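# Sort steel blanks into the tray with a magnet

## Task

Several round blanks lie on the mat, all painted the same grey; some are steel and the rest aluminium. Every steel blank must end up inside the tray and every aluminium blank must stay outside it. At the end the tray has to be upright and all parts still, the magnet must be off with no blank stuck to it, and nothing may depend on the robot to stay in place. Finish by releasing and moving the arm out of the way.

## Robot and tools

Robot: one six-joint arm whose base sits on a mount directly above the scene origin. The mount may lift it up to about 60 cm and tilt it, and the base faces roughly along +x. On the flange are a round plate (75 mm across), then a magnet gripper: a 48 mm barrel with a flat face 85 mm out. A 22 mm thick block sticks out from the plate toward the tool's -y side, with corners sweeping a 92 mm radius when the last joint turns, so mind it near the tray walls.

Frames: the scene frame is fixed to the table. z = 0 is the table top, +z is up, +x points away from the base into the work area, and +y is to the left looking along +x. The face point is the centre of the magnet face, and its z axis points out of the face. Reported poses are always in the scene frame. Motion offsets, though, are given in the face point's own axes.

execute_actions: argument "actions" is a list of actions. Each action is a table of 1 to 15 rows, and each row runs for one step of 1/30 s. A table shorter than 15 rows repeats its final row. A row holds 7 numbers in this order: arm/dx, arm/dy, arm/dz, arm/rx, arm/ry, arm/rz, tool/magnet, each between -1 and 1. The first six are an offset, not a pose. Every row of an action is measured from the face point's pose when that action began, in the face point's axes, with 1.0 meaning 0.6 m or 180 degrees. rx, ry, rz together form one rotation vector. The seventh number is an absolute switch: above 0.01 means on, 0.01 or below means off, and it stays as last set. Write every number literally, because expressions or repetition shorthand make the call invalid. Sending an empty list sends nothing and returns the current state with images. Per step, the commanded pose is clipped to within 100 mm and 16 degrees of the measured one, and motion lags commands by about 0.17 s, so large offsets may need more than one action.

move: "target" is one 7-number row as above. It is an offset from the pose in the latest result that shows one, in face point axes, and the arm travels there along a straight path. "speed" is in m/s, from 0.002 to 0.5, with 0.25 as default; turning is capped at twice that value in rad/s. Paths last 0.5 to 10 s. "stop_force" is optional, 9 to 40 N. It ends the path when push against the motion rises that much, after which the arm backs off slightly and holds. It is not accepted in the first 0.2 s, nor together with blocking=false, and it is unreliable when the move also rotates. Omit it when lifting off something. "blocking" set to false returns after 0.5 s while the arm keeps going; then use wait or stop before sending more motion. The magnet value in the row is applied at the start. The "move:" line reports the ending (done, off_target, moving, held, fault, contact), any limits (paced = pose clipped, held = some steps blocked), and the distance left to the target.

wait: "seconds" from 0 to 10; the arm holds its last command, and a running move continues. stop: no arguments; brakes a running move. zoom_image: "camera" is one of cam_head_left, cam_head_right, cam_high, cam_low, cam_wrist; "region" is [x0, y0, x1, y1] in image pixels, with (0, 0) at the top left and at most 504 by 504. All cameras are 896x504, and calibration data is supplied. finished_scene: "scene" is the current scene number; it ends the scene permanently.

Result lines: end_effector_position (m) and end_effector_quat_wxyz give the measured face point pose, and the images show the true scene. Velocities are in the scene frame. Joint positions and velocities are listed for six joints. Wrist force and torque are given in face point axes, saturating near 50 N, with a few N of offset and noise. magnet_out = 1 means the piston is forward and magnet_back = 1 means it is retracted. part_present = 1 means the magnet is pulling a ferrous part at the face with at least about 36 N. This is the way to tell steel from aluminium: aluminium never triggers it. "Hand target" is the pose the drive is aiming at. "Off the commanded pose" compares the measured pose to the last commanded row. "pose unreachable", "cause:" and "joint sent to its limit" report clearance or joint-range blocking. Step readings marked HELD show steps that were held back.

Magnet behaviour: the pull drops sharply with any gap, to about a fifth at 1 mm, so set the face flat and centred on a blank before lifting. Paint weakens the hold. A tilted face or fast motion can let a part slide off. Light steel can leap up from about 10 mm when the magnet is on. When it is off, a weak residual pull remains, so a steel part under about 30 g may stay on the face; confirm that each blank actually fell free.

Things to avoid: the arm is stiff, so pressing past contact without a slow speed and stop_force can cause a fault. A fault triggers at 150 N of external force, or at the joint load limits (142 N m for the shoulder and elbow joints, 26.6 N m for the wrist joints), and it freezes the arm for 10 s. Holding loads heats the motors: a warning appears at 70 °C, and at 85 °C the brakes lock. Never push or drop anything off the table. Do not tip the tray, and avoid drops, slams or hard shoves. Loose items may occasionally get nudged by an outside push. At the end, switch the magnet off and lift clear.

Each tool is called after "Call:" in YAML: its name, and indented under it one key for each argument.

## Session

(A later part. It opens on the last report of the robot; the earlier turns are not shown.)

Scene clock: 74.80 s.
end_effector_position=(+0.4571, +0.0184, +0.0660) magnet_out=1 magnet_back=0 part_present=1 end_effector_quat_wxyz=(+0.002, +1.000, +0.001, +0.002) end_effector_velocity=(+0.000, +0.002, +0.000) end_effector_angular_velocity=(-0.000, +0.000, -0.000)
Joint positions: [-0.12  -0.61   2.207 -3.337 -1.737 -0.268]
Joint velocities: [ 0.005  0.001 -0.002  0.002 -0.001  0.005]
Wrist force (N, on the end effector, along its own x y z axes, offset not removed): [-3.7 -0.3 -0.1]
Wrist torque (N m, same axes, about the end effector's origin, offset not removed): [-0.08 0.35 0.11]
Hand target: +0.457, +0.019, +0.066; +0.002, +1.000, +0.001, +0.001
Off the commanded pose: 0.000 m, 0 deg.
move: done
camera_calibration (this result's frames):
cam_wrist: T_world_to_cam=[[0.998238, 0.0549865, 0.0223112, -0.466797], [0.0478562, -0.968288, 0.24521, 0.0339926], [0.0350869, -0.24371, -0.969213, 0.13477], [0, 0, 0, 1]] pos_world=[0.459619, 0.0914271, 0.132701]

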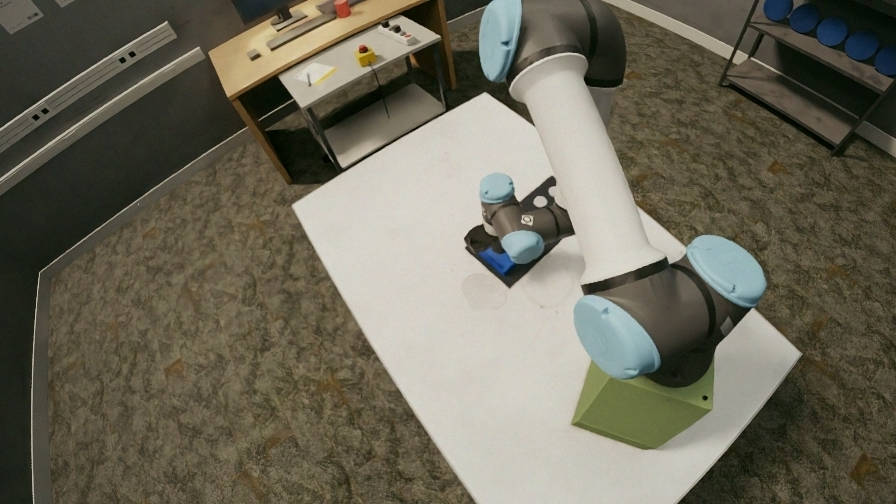

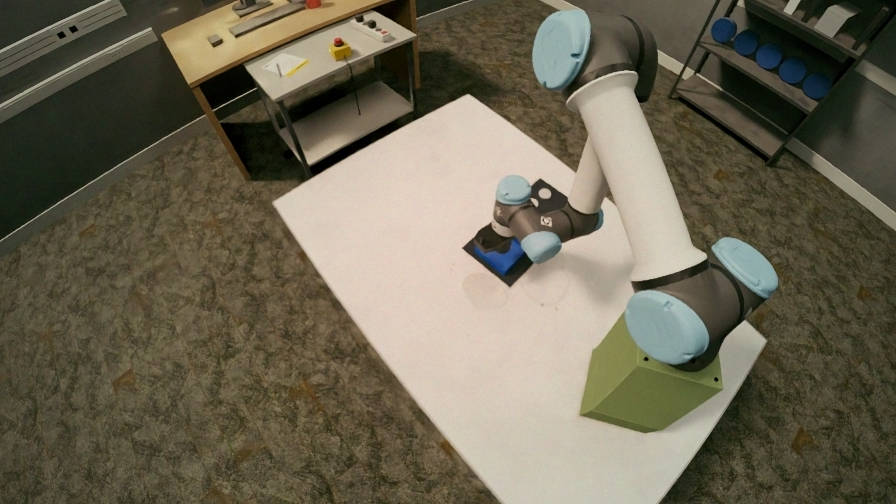

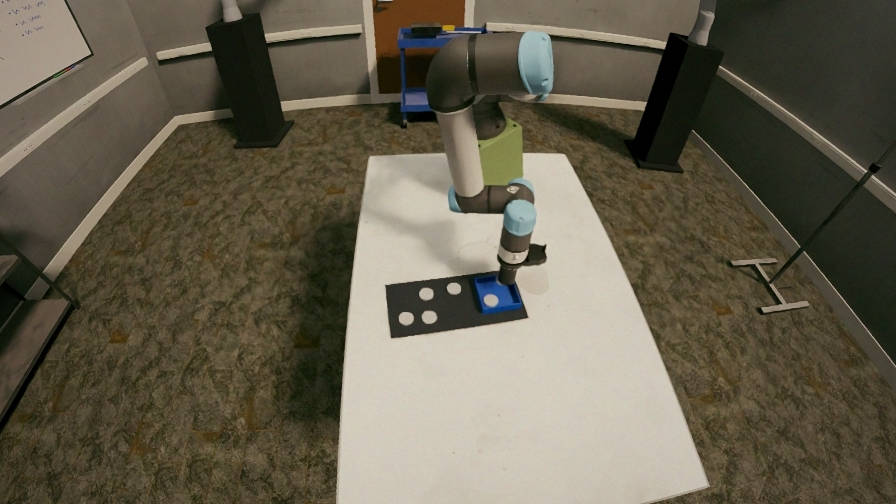

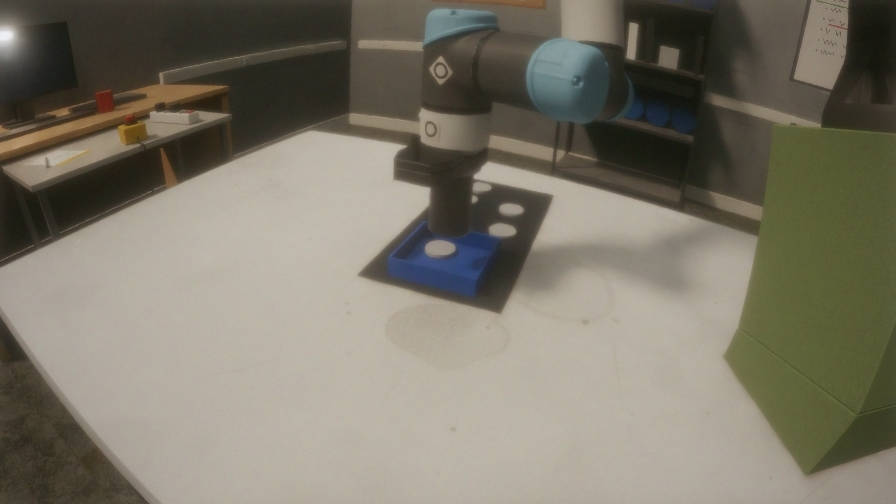

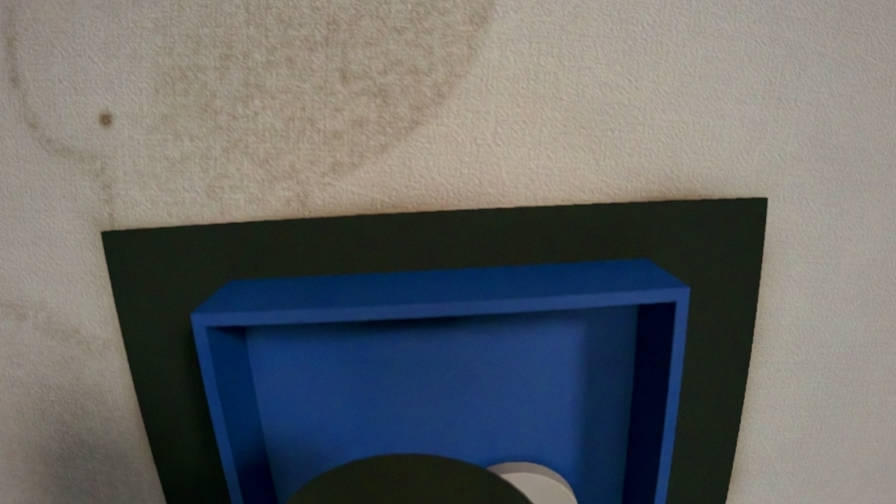

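Call:
execute_actions:
  actions:
    - [[0,0,0.066,0,0,0,1]]
    - [[0,0,0,0,0,0,0]]
    - [[0,0,-0.068,0,0,0,0]]
    - [[-0.01,0.12,0,0,0,0,0],[-0.02,0.17,0,0,0,0,0],[-0.026,0.21,0.01,0,0,0,0],[-0.026,0.226,0.03,0,0,0,0],[-0.026,0.226,0.052,0,0,0,0]]
    - [[0,0,0,0,0,0,0]]

Scene clock: 89.97 s.
end_effector_position=(+0.4409, -0.1132, +0.0390) magnet_out=0 magnet_back=1 part_present=0 end_effector_quat_wxyz=(+0.004, +1.000, -0.000, +0.001) end_effector_velocity=(+0.000, +0.000, +0.000) end_effector_angular_velocity=(-0.000, -0.001, +0.000)
Joint positions: [-0.416 -0.591  2.199 -3.389 -1.685 -0.559]
Joint velocities: [ 0.001 -0.     0.    -0.001  0.     0.   ]
Wrist force (N, on the end effector, along its own x y z axes, offset not removed): [-4.1 -0.2 -0.5]
Wrist torque (N m, same axes, about the end effector's origin, offset not removed): [-0.08 0.36 0.15]
Hand target: +0.441, -0.113, +0.039; +0.004, +1.000, -0.000, +0.001
Off the commanded pose: 0.000 m, 0 deg.
Step readings (end_effector_position; steps 1 to 15: 1st action; 16 to 30: 2nd action; 31 to 45: 3rd action; 46 to 60: 4th action; 61 to 75: 5th action):
0: (+0.4571, +0.0185, +0.0660)
1: (+0.4571, +0.0185, +0.0660)
2: (+0.4581, +0.0178, +0.0647)
4: (+0.4586, +0.0171, +0.0513)
8: (+0.4565, +0.0180, +0.0334)
15: (+0.4570, +0.0181, +0.0270)
16: (+0.4571, +0.0181, +0.0268)
17: (+0.4571, +0.0181, +0.0268)
19: (+0.4571, +0.0181, +0.0268)
23: (+0.4571, +0.0181, +0.0269)
30: (+0.4571, +0.0181, +0.0270)
31: (+0.4571, +0.0181, +0.0270)
32: (+0.4561, +0.0188, +0.0283)
34: (+0.4550, +0.0197, +0.0420)
38: (+0.4565, +0.0188, +0.0603)
45: (+0.4569, +0.0184, +0.0671)
46: (+0.4569, +0.0184, +0.0673)
47: (+0.4567, +0.0167, +0.0682)
49: (+0.4538, -0.0078, +0.0693)
53: (+0.4434, -0.0715, +0.0544)
60: (+0.4409, -0.1131, +0.0390)
61: (+0.4410, -0.1145, +0.0384)
62: (+0.4411, -0.1149, +0.0381)
64: (+0.4410, -0.1143, +0.0383)
68: (+0.4409, -0.1134, +0.0388)
75: end_effector_position above
camera_calibration (this result's frames):
cam_wrist: T_world_to_cam=[[0.998389, 0.0528272, 0.0207206, -0.443047], [0.046028, -0.967467, 0.248774, -0.0851914], [0.0331885, -0.247419, -0.96834, 0.0775218], [0, 0, 0, 1]] pos_world=[0.443682, -0.0398346, 0.105441]

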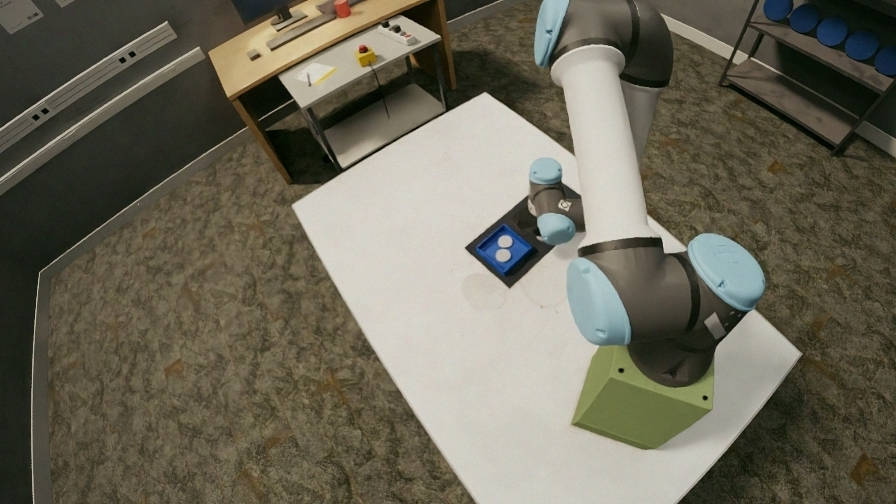

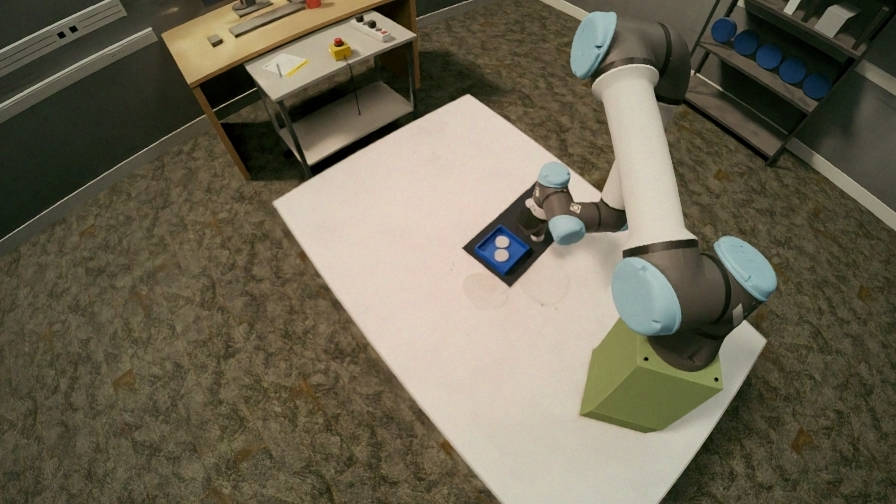

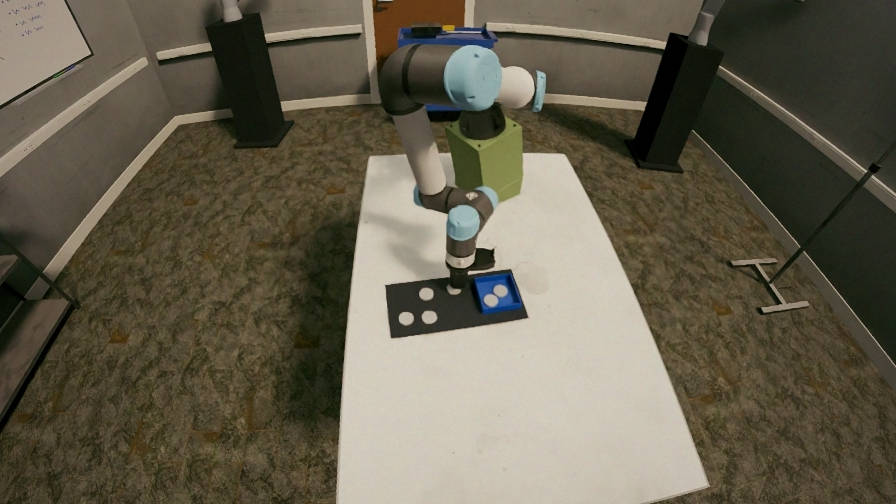

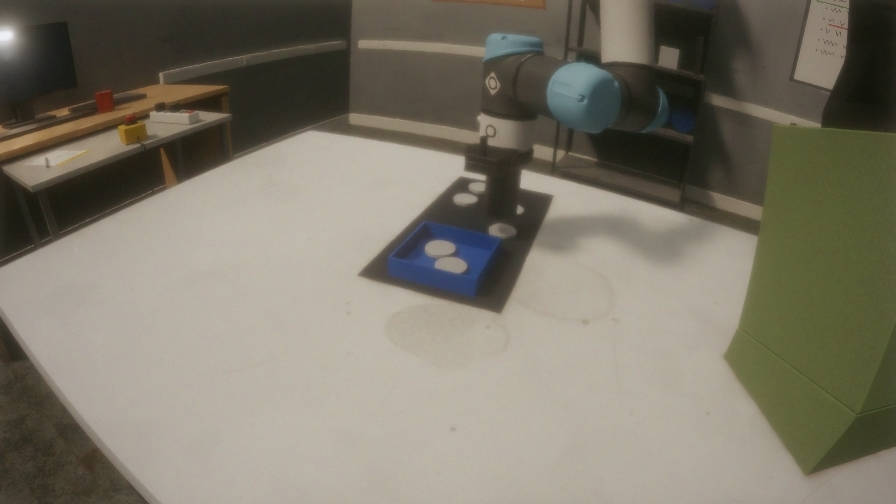

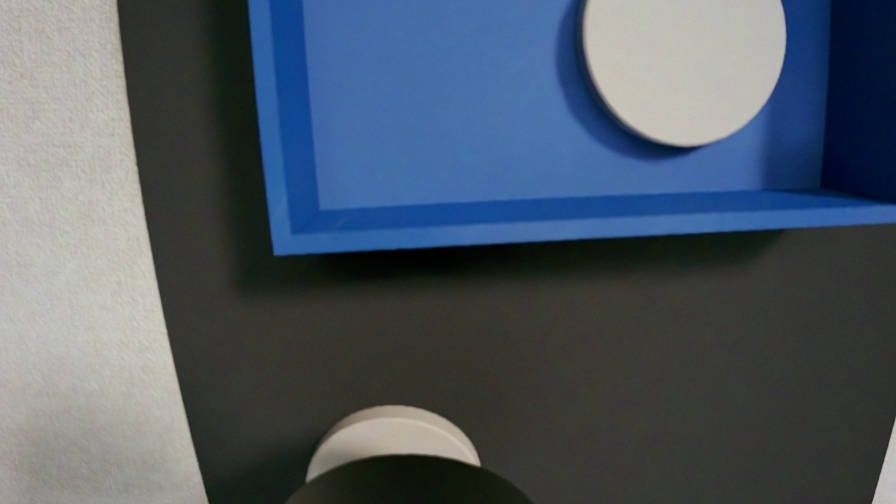

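Call:
execute_actions:
  actions:
    - [[-0.005,0.008,0.008,0,0,0,0]]
    - [[0,0,0.042,0,0,0,1]]
    - [[0,0,-0.04,0,0,0,1]]

Scene clock: 93.97 s.
end_effector_position=(+0.4378, -0.1179, +0.0331) magnet_out=1 magnet_back=0 part_present=1 end_effector_quat_wxyz=(+0.004, +1.000, -0.000, +0.001) end_effector_velocity=(+0.000, -0.000, +0.004) end_effector_angular_velocity=(+0.001, -0.000, -0.000)
Joint positions: [-0.431 -0.576  2.194 -3.402 -1.682 -0.573]
Joint velocities: [ 0.    -0.01   0.006  0.005  0.001  0.001]
Wrist force (N, on the end effector, along its own x y z axes, offset not removed): [-3.4 0.6 0.2]
Wrist torque (N m, same axes, about the end effector's origin, offset not removed): [0.01 0.22 0.11]
Hand target: +0.438, -0.118, +0.033; +0.004, +1.000, -0.000, +0.001
Off the commanded pose: 0.000 m, 0 deg.
Step readings (end_effector_position; steps 1 to 15: 1st action; 16 to 30: 2nd action; 31 to 45: 3rd action):
0: (+0.4409, -0.1131, +0.0390)
1: (+0.4409, -0.1131, +0.0390)
2: (+0.4406, -0.1136, +0.0387)
4: (+0.4393, -0.1154, +0.0368)
8: (+0.4382, -0.1173, +0.0349)
15: (+0.4379, -0.1179, +0.0343)
16: (+0.4379, -0.1180, +0.0343)
17: (+0.4384, -0.1185, +0.0331)
19: (+0.4382, -0.1186, +0.0235)
23: (+0.4376, -0.1181, +0.0130)
30: (+0.4379, -0.1182, +0.0094)
31: (+0.4379, -0.1182, +0.0093)
32: (+0.4375, -0.1178, +0.0104)
34: (+0.4375, -0.1176, +0.0196)
38: (+0.4378, -0.1178, +0.0296)
45: end_effector_position above
camera_calibration (this result's frames):
cam_wrist: T_world_to_cam=[[0.998388, 0.0528325, 0.0207171, -0.439651], [0.0460325, -0.967455, 0.24882, -0.0882104], [0.0331886, -0.247465, -0.968328, 0.070718], [0, 0, 0, 1]] pos_world=[0.440656, -0.0446115, 0.099535]

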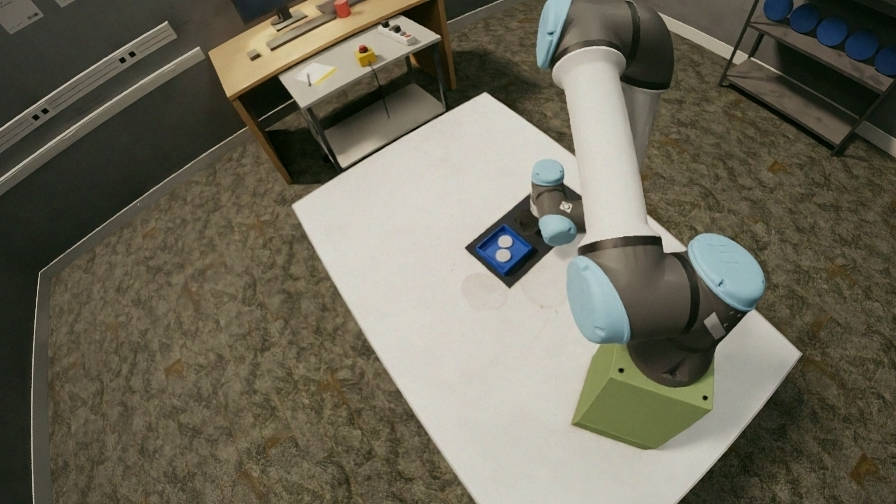

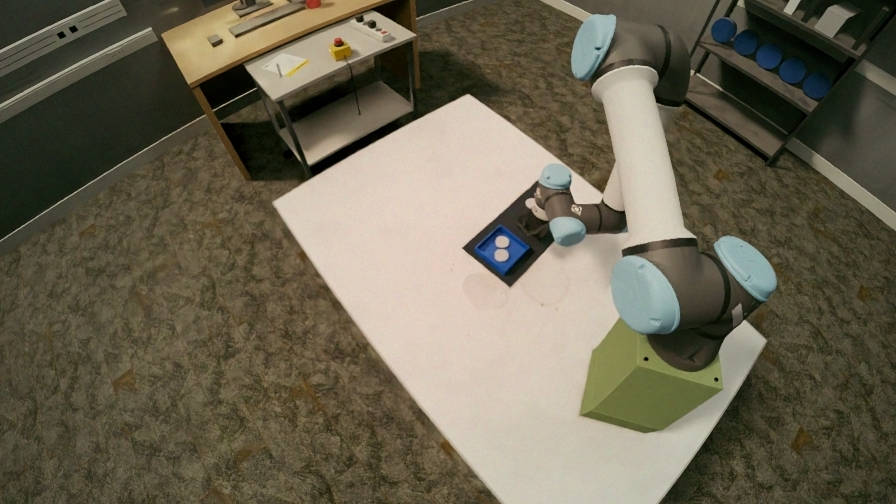

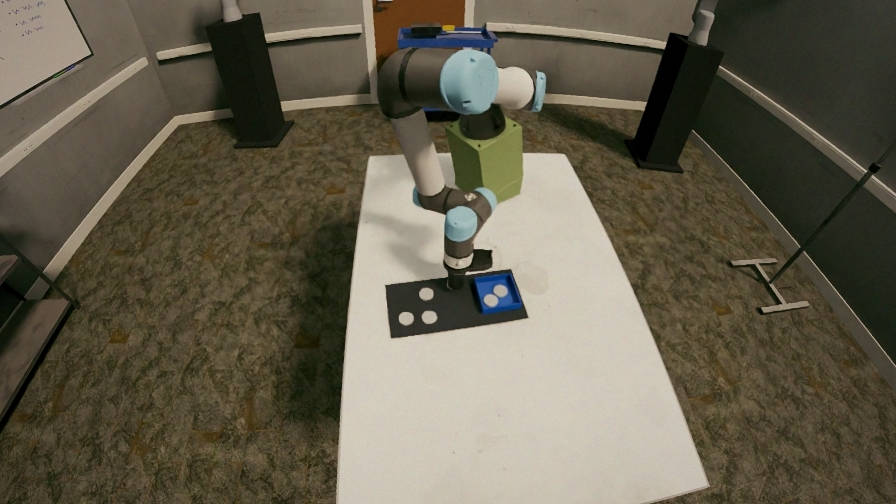

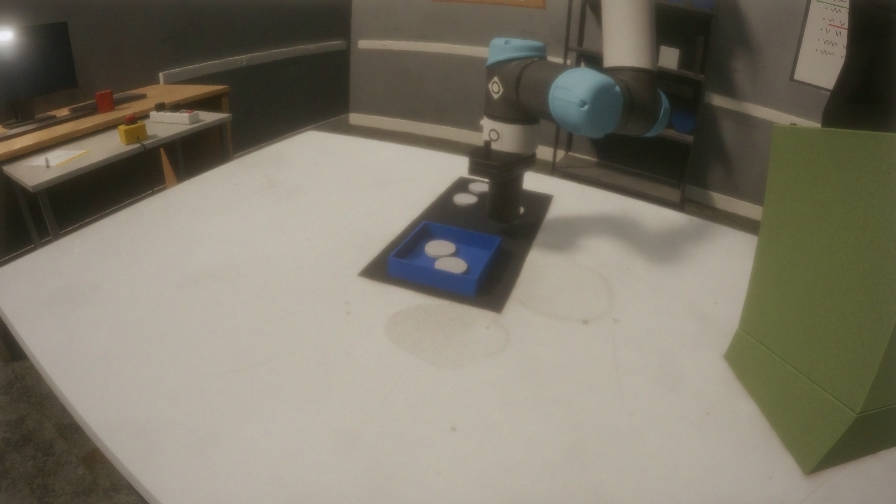

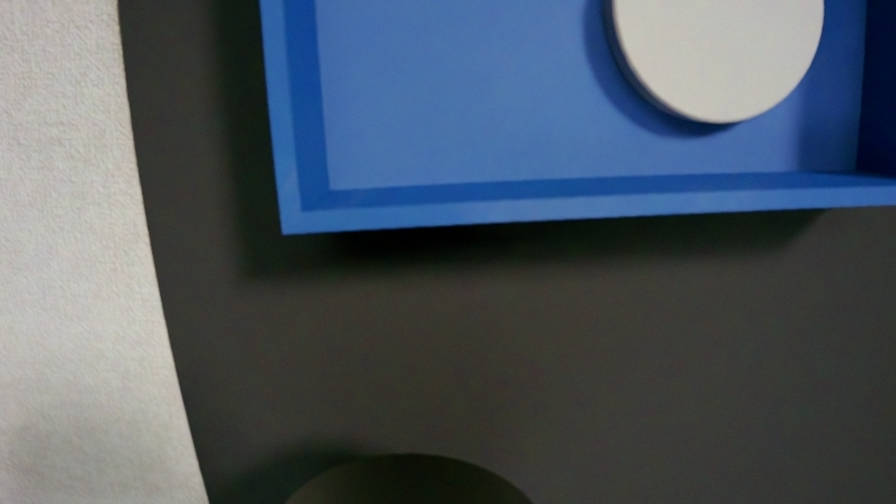

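Call:
execute_actions:
  actions:
    - [[0,-0.015,-0.058,0,0,0,1]]
    - [[0.04,-0.07,0,0,0,0,1],[0.065,-0.115,0,0,0,0,1],[0.085,-0.152,0,0,0,0,1]]
    - [[0,0,0,0,0,0,1]]
    - [[0,0,0.054,0,0,0,1]]
    - [[0,0,0,0,0,0,0]]
    - [[0,0,-0.056,0,0,0,0]]
    - [[-0.02,0.12,0,0,0,0,0],[-0.03,0.16,0,0,0,0,0],[-0.04,0.2,0.01,0,0,0,0],[-0.05,0.24,0.02,0,0,0,0],[-0.063,0.28,0.035,0,0,0,0],[-0.063,0.298,0.053,0,0,0,0]]
    - [[0,0,0,0,0,0,0]]

Scene clock: 104.83 s.
end_effector_position=(+0.4493, -0.1872, +0.0420) magnet_out=0 magnet_back=1 part_present=0 end_effector_quat_wxyz=(+0.007, +1.000, -0.002, +0.001) end_effector_velocity=(-0.000, +0.001, +0.000) end_effector_angular_velocity=(-0.000, +0.000, -0.001)
Joint positions: [-0.536 -0.638  2.137 -3.296 -1.663 -0.673]
Joint velocities: [ 0.001 -0.001  0.001 -0.    -0.     0.002]
Wrist force (N, on the end effector, along its own x y z axes, offset not removed): [-3.3 0.0 -0.2]
Wrist torque (N m, same axes, about the end effector's origin, offset not removed): [0.01 0.34 0.08]
Hand target: +0.449, -0.187, +0.042; +0.007, +1.000, -0.002, +0.001
Off the commanded pose: 0.000 m, 0 deg.
Step readings (end_effector_position; steps 1 to 15: 1st action; 16 to 30: 2nd action; 31 to 45: 3rd action; 46 to 60: 4th action; 61 to 75: 5th action; 76 to 90: 6th action; 91 to 105: 7th action; 106 to 120: 8th action):
0: (+0.4379, -0.1179, +0.0334)
1: (+0.4379, -0.1179, +0.0334)
2: (+0.4373, -0.1166, +0.0348)
4: (+0.4369, -0.1124, +0.0470)
8: (+0.4377, -0.1095, +0.0619)
15: (+0.4378, -0.1087, +0.0673)
16: (+0.4378, -0.1087, +0.0674)
17: (+0.4387, -0.1074, +0.0671)
19: (+0.4495, -0.0884, +0.0666)
23: (+0.4731, -0.0382, +0.0688)
30: (+0.4873, -0.0192, +0.0671)
31: (+0.4878, -0.0187, +0.0670)
32: (+0.4879, -0.0185, +0.0669)
34: (+0.4878, -0.0187, +0.0669)
38: (+0.4873, -0.0190, +0.0670)
45: (+0.4873, -0.0191, +0.0671)
46: (+0.4873, -0.0191, +0.0671)
47: (+0.4880, -0.0198, +0.0660)
49: (+0.4880, -0.0202, +0.0543)
53: (+0.4868, -0.0195, +0.0401)
60: (+0.4873, -0.0194, +0.0352)
61: (+0.4873, -0.0194, +0.0350)
62: (+0.4873, -0.0194, +0.0350)
64: (+0.4873, -0.0194, +0.0350)
68: (+0.4874, -0.0194, +0.0351)
75: (+0.4873, -0.0194, +0.0352)
76: (+0.4873, -0.0194, +0.0352)
77: (+0.4865, -0.0188, +0.0364)
79: (+0.4860, -0.0183, +0.0485)
83: (+0.4870, -0.0189, +0.0631)
90: (+0.4872, -0.0191, +0.0683)
91: (+0.4872, -0.0191, +0.0684)
92: (+0.4868, -0.0208, +0.0692)
94: (+0.4818, -0.0457, +0.0701)
98: (+0.4649, -0.1108, +0.0601)
105: (+0.4493, -0.1871, +0.0421)
106: (+0.4492, -0.1904, +0.0410)
107: (+0.4491, -0.1917, +0.0405)
109: (+0.4492, -0.1900, +0.0409)
113: (+0.4492, -0.1878, +0.0417)
120: end_effector_position above
camera_calibration (this result's frames):
cam_wrist: T_world_to_cam=[[0.998592, 0.0491584, 0.0199563, -0.448366], [0.0424888, -0.96625, 0.254077, -0.156343], [0.0317728, -0.252871, -0.966978, 0.0614207], [0, 0, 0, 1]] pos_world=[0.452426, -0.113494, 0.108063]

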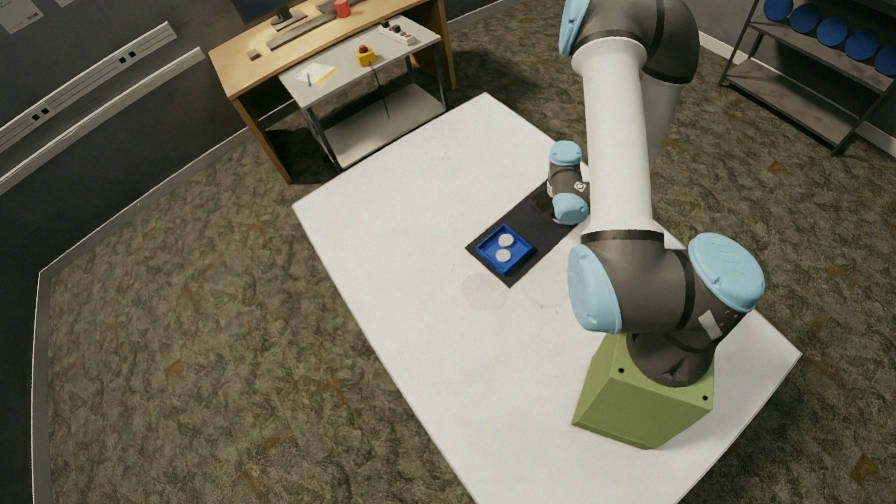

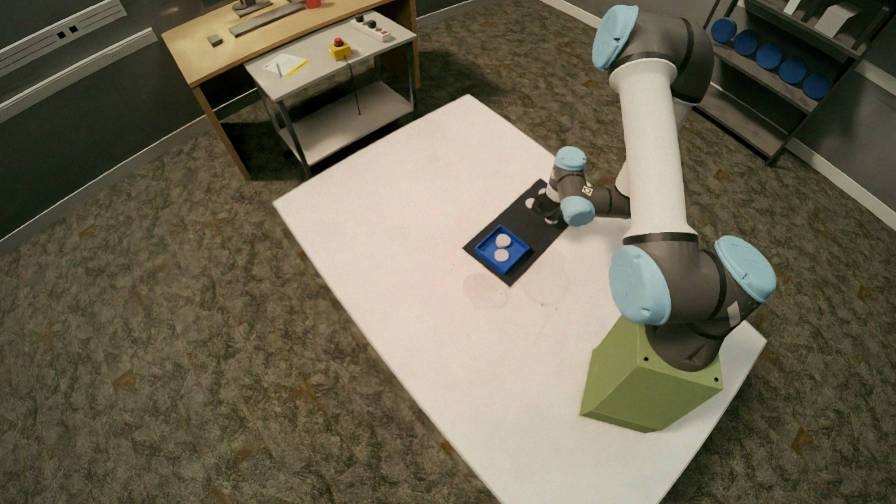

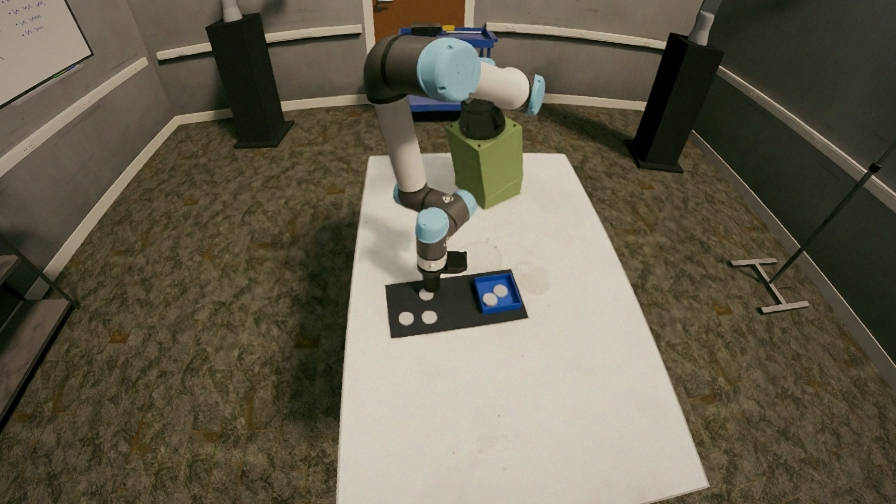

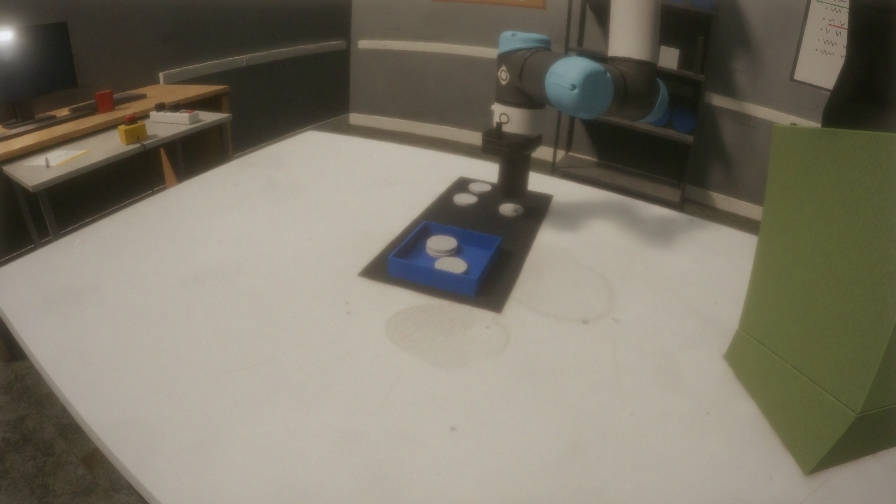

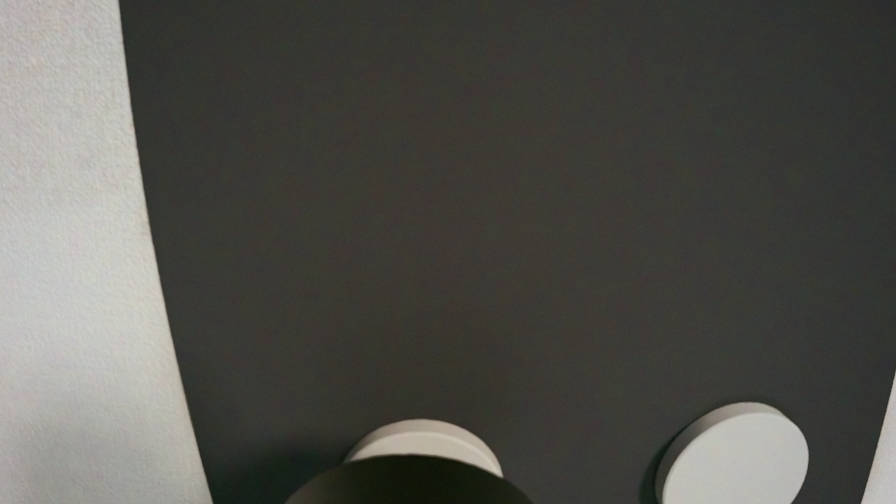

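x to .452, y to −.197.

Call:
execute_actions:
  actions:
    - [[0.004,0.017,0.012,0,0,0,0]]
    - [[0,0,0.045,0,0,0,1]]
    - [[0,0,-0.04,0,0,0,1]]

Scene clock: 108.13 s.
end_effector_position=(+0.4516, -0.1974, +0.0322) magnet_out=1 magnet_back=0 part_present=1 end_effector_quat_wxyz=(+0.007, +1.000, -0.002, +0.001) end_effector_velocity=(+0.000, +0.000, +0.004) end_effector_angular_velocity=(-0.000, -0.000, +0.000)
Joint positions: [-0.551 -0.616  2.109 -3.292 -1.66  -0.688]
Joint velocities: [ 0.001 -0.01   0.005  0.004 -0.     0.   ]
Wrist force (N, on the end effector, along its own x y z axes, offset not removed): [-2.5 0.2 -0.1]
Wrist torque (N m, same axes, about the end effector's origin, offset not removed): [-0.06 0.20 0.13]
Hand target: +0.452, -0.197, +0.033; +0.007, +1.000, -0.002, +0.001
Off the commanded pose: 0.000 m, 0 deg.
Step readings (end_effector_position; steps 1 to 15: 1st action; 16 to 30: 2nd action; 31 to 45: 3rd action):
0: (+0.4493, -0.1871, +0.0421)
1: (+0.4493, -0.1871, +0.0421)
2: (+0.4494, -0.1880, +0.0415)
4: (+0.4504, -0.1922, +0.0388)
8: (+0.4513, -0.1962, +0.0360)
15: (+0.4516, -0.1974, +0.0351)
16: (+0.4516, -0.1974, +0.0350)
17: (+0.4521, -0.1980, +0.0338)
19: (+0.4519, -0.1981, +0.0236)
23: (+0.4513, -0.1976, +0.0122)
30: (+0.4516, -0.1977, +0.0086)
31: (+0.4516, -0.1977, +0.0085)
32: (+0.4514, -0.1974, +0.0096)
34: (+0.4513, -0.1972, +0.0186)
38: (+0.4515, -0.1973, +0.0287)
45: end_effector_position above
camera_calibration (this result's frames):
cam_wrist: T_world_to_cam=[[0.998588, 0.0491856, 0.0200742, -0.449909], [0.0424798, -0.966208, 0.254238, -0.163796], [0.0319007, -0.253027, -0.966933, 0.0491985], [0, 0, 0, 1]] pos_world=[0.454662, -0.123683, 0.0982465]

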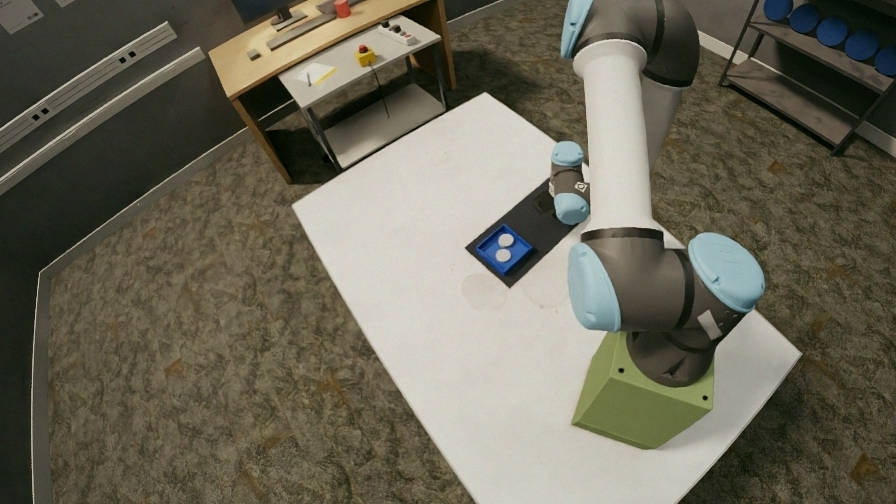

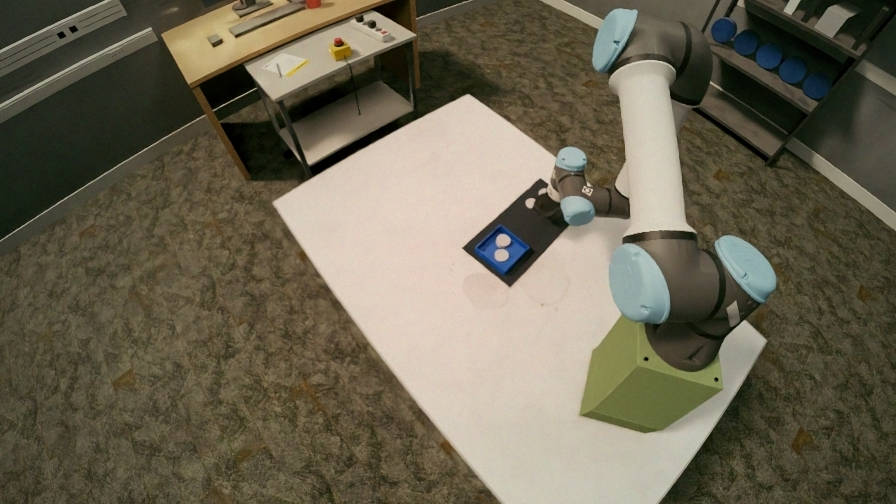

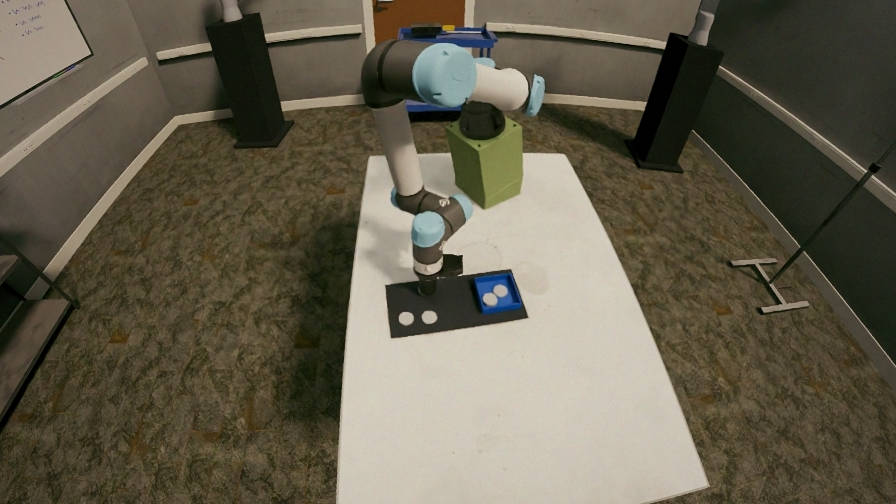

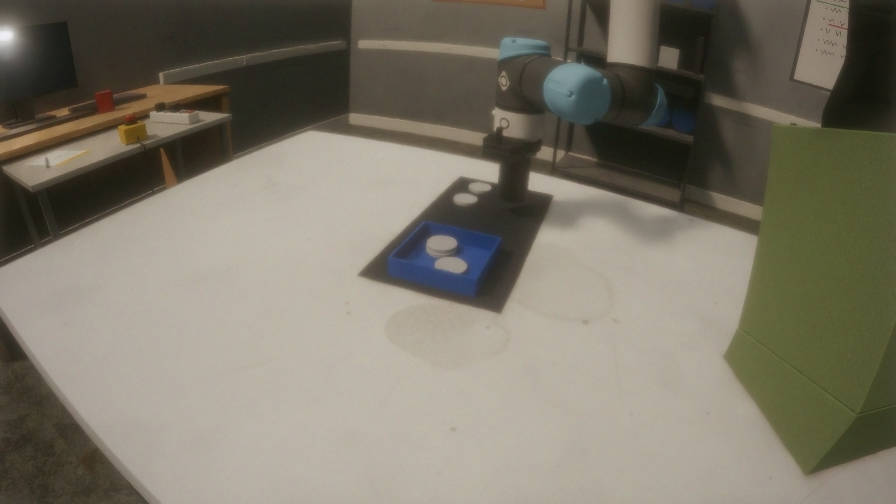

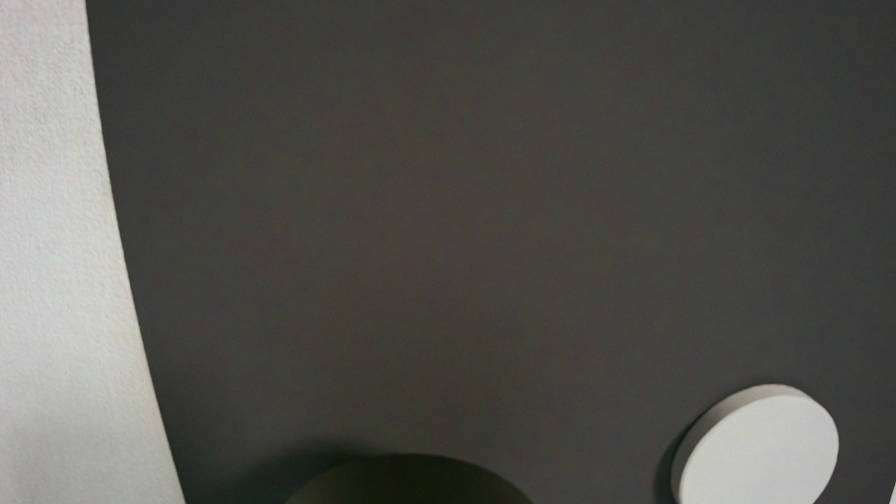

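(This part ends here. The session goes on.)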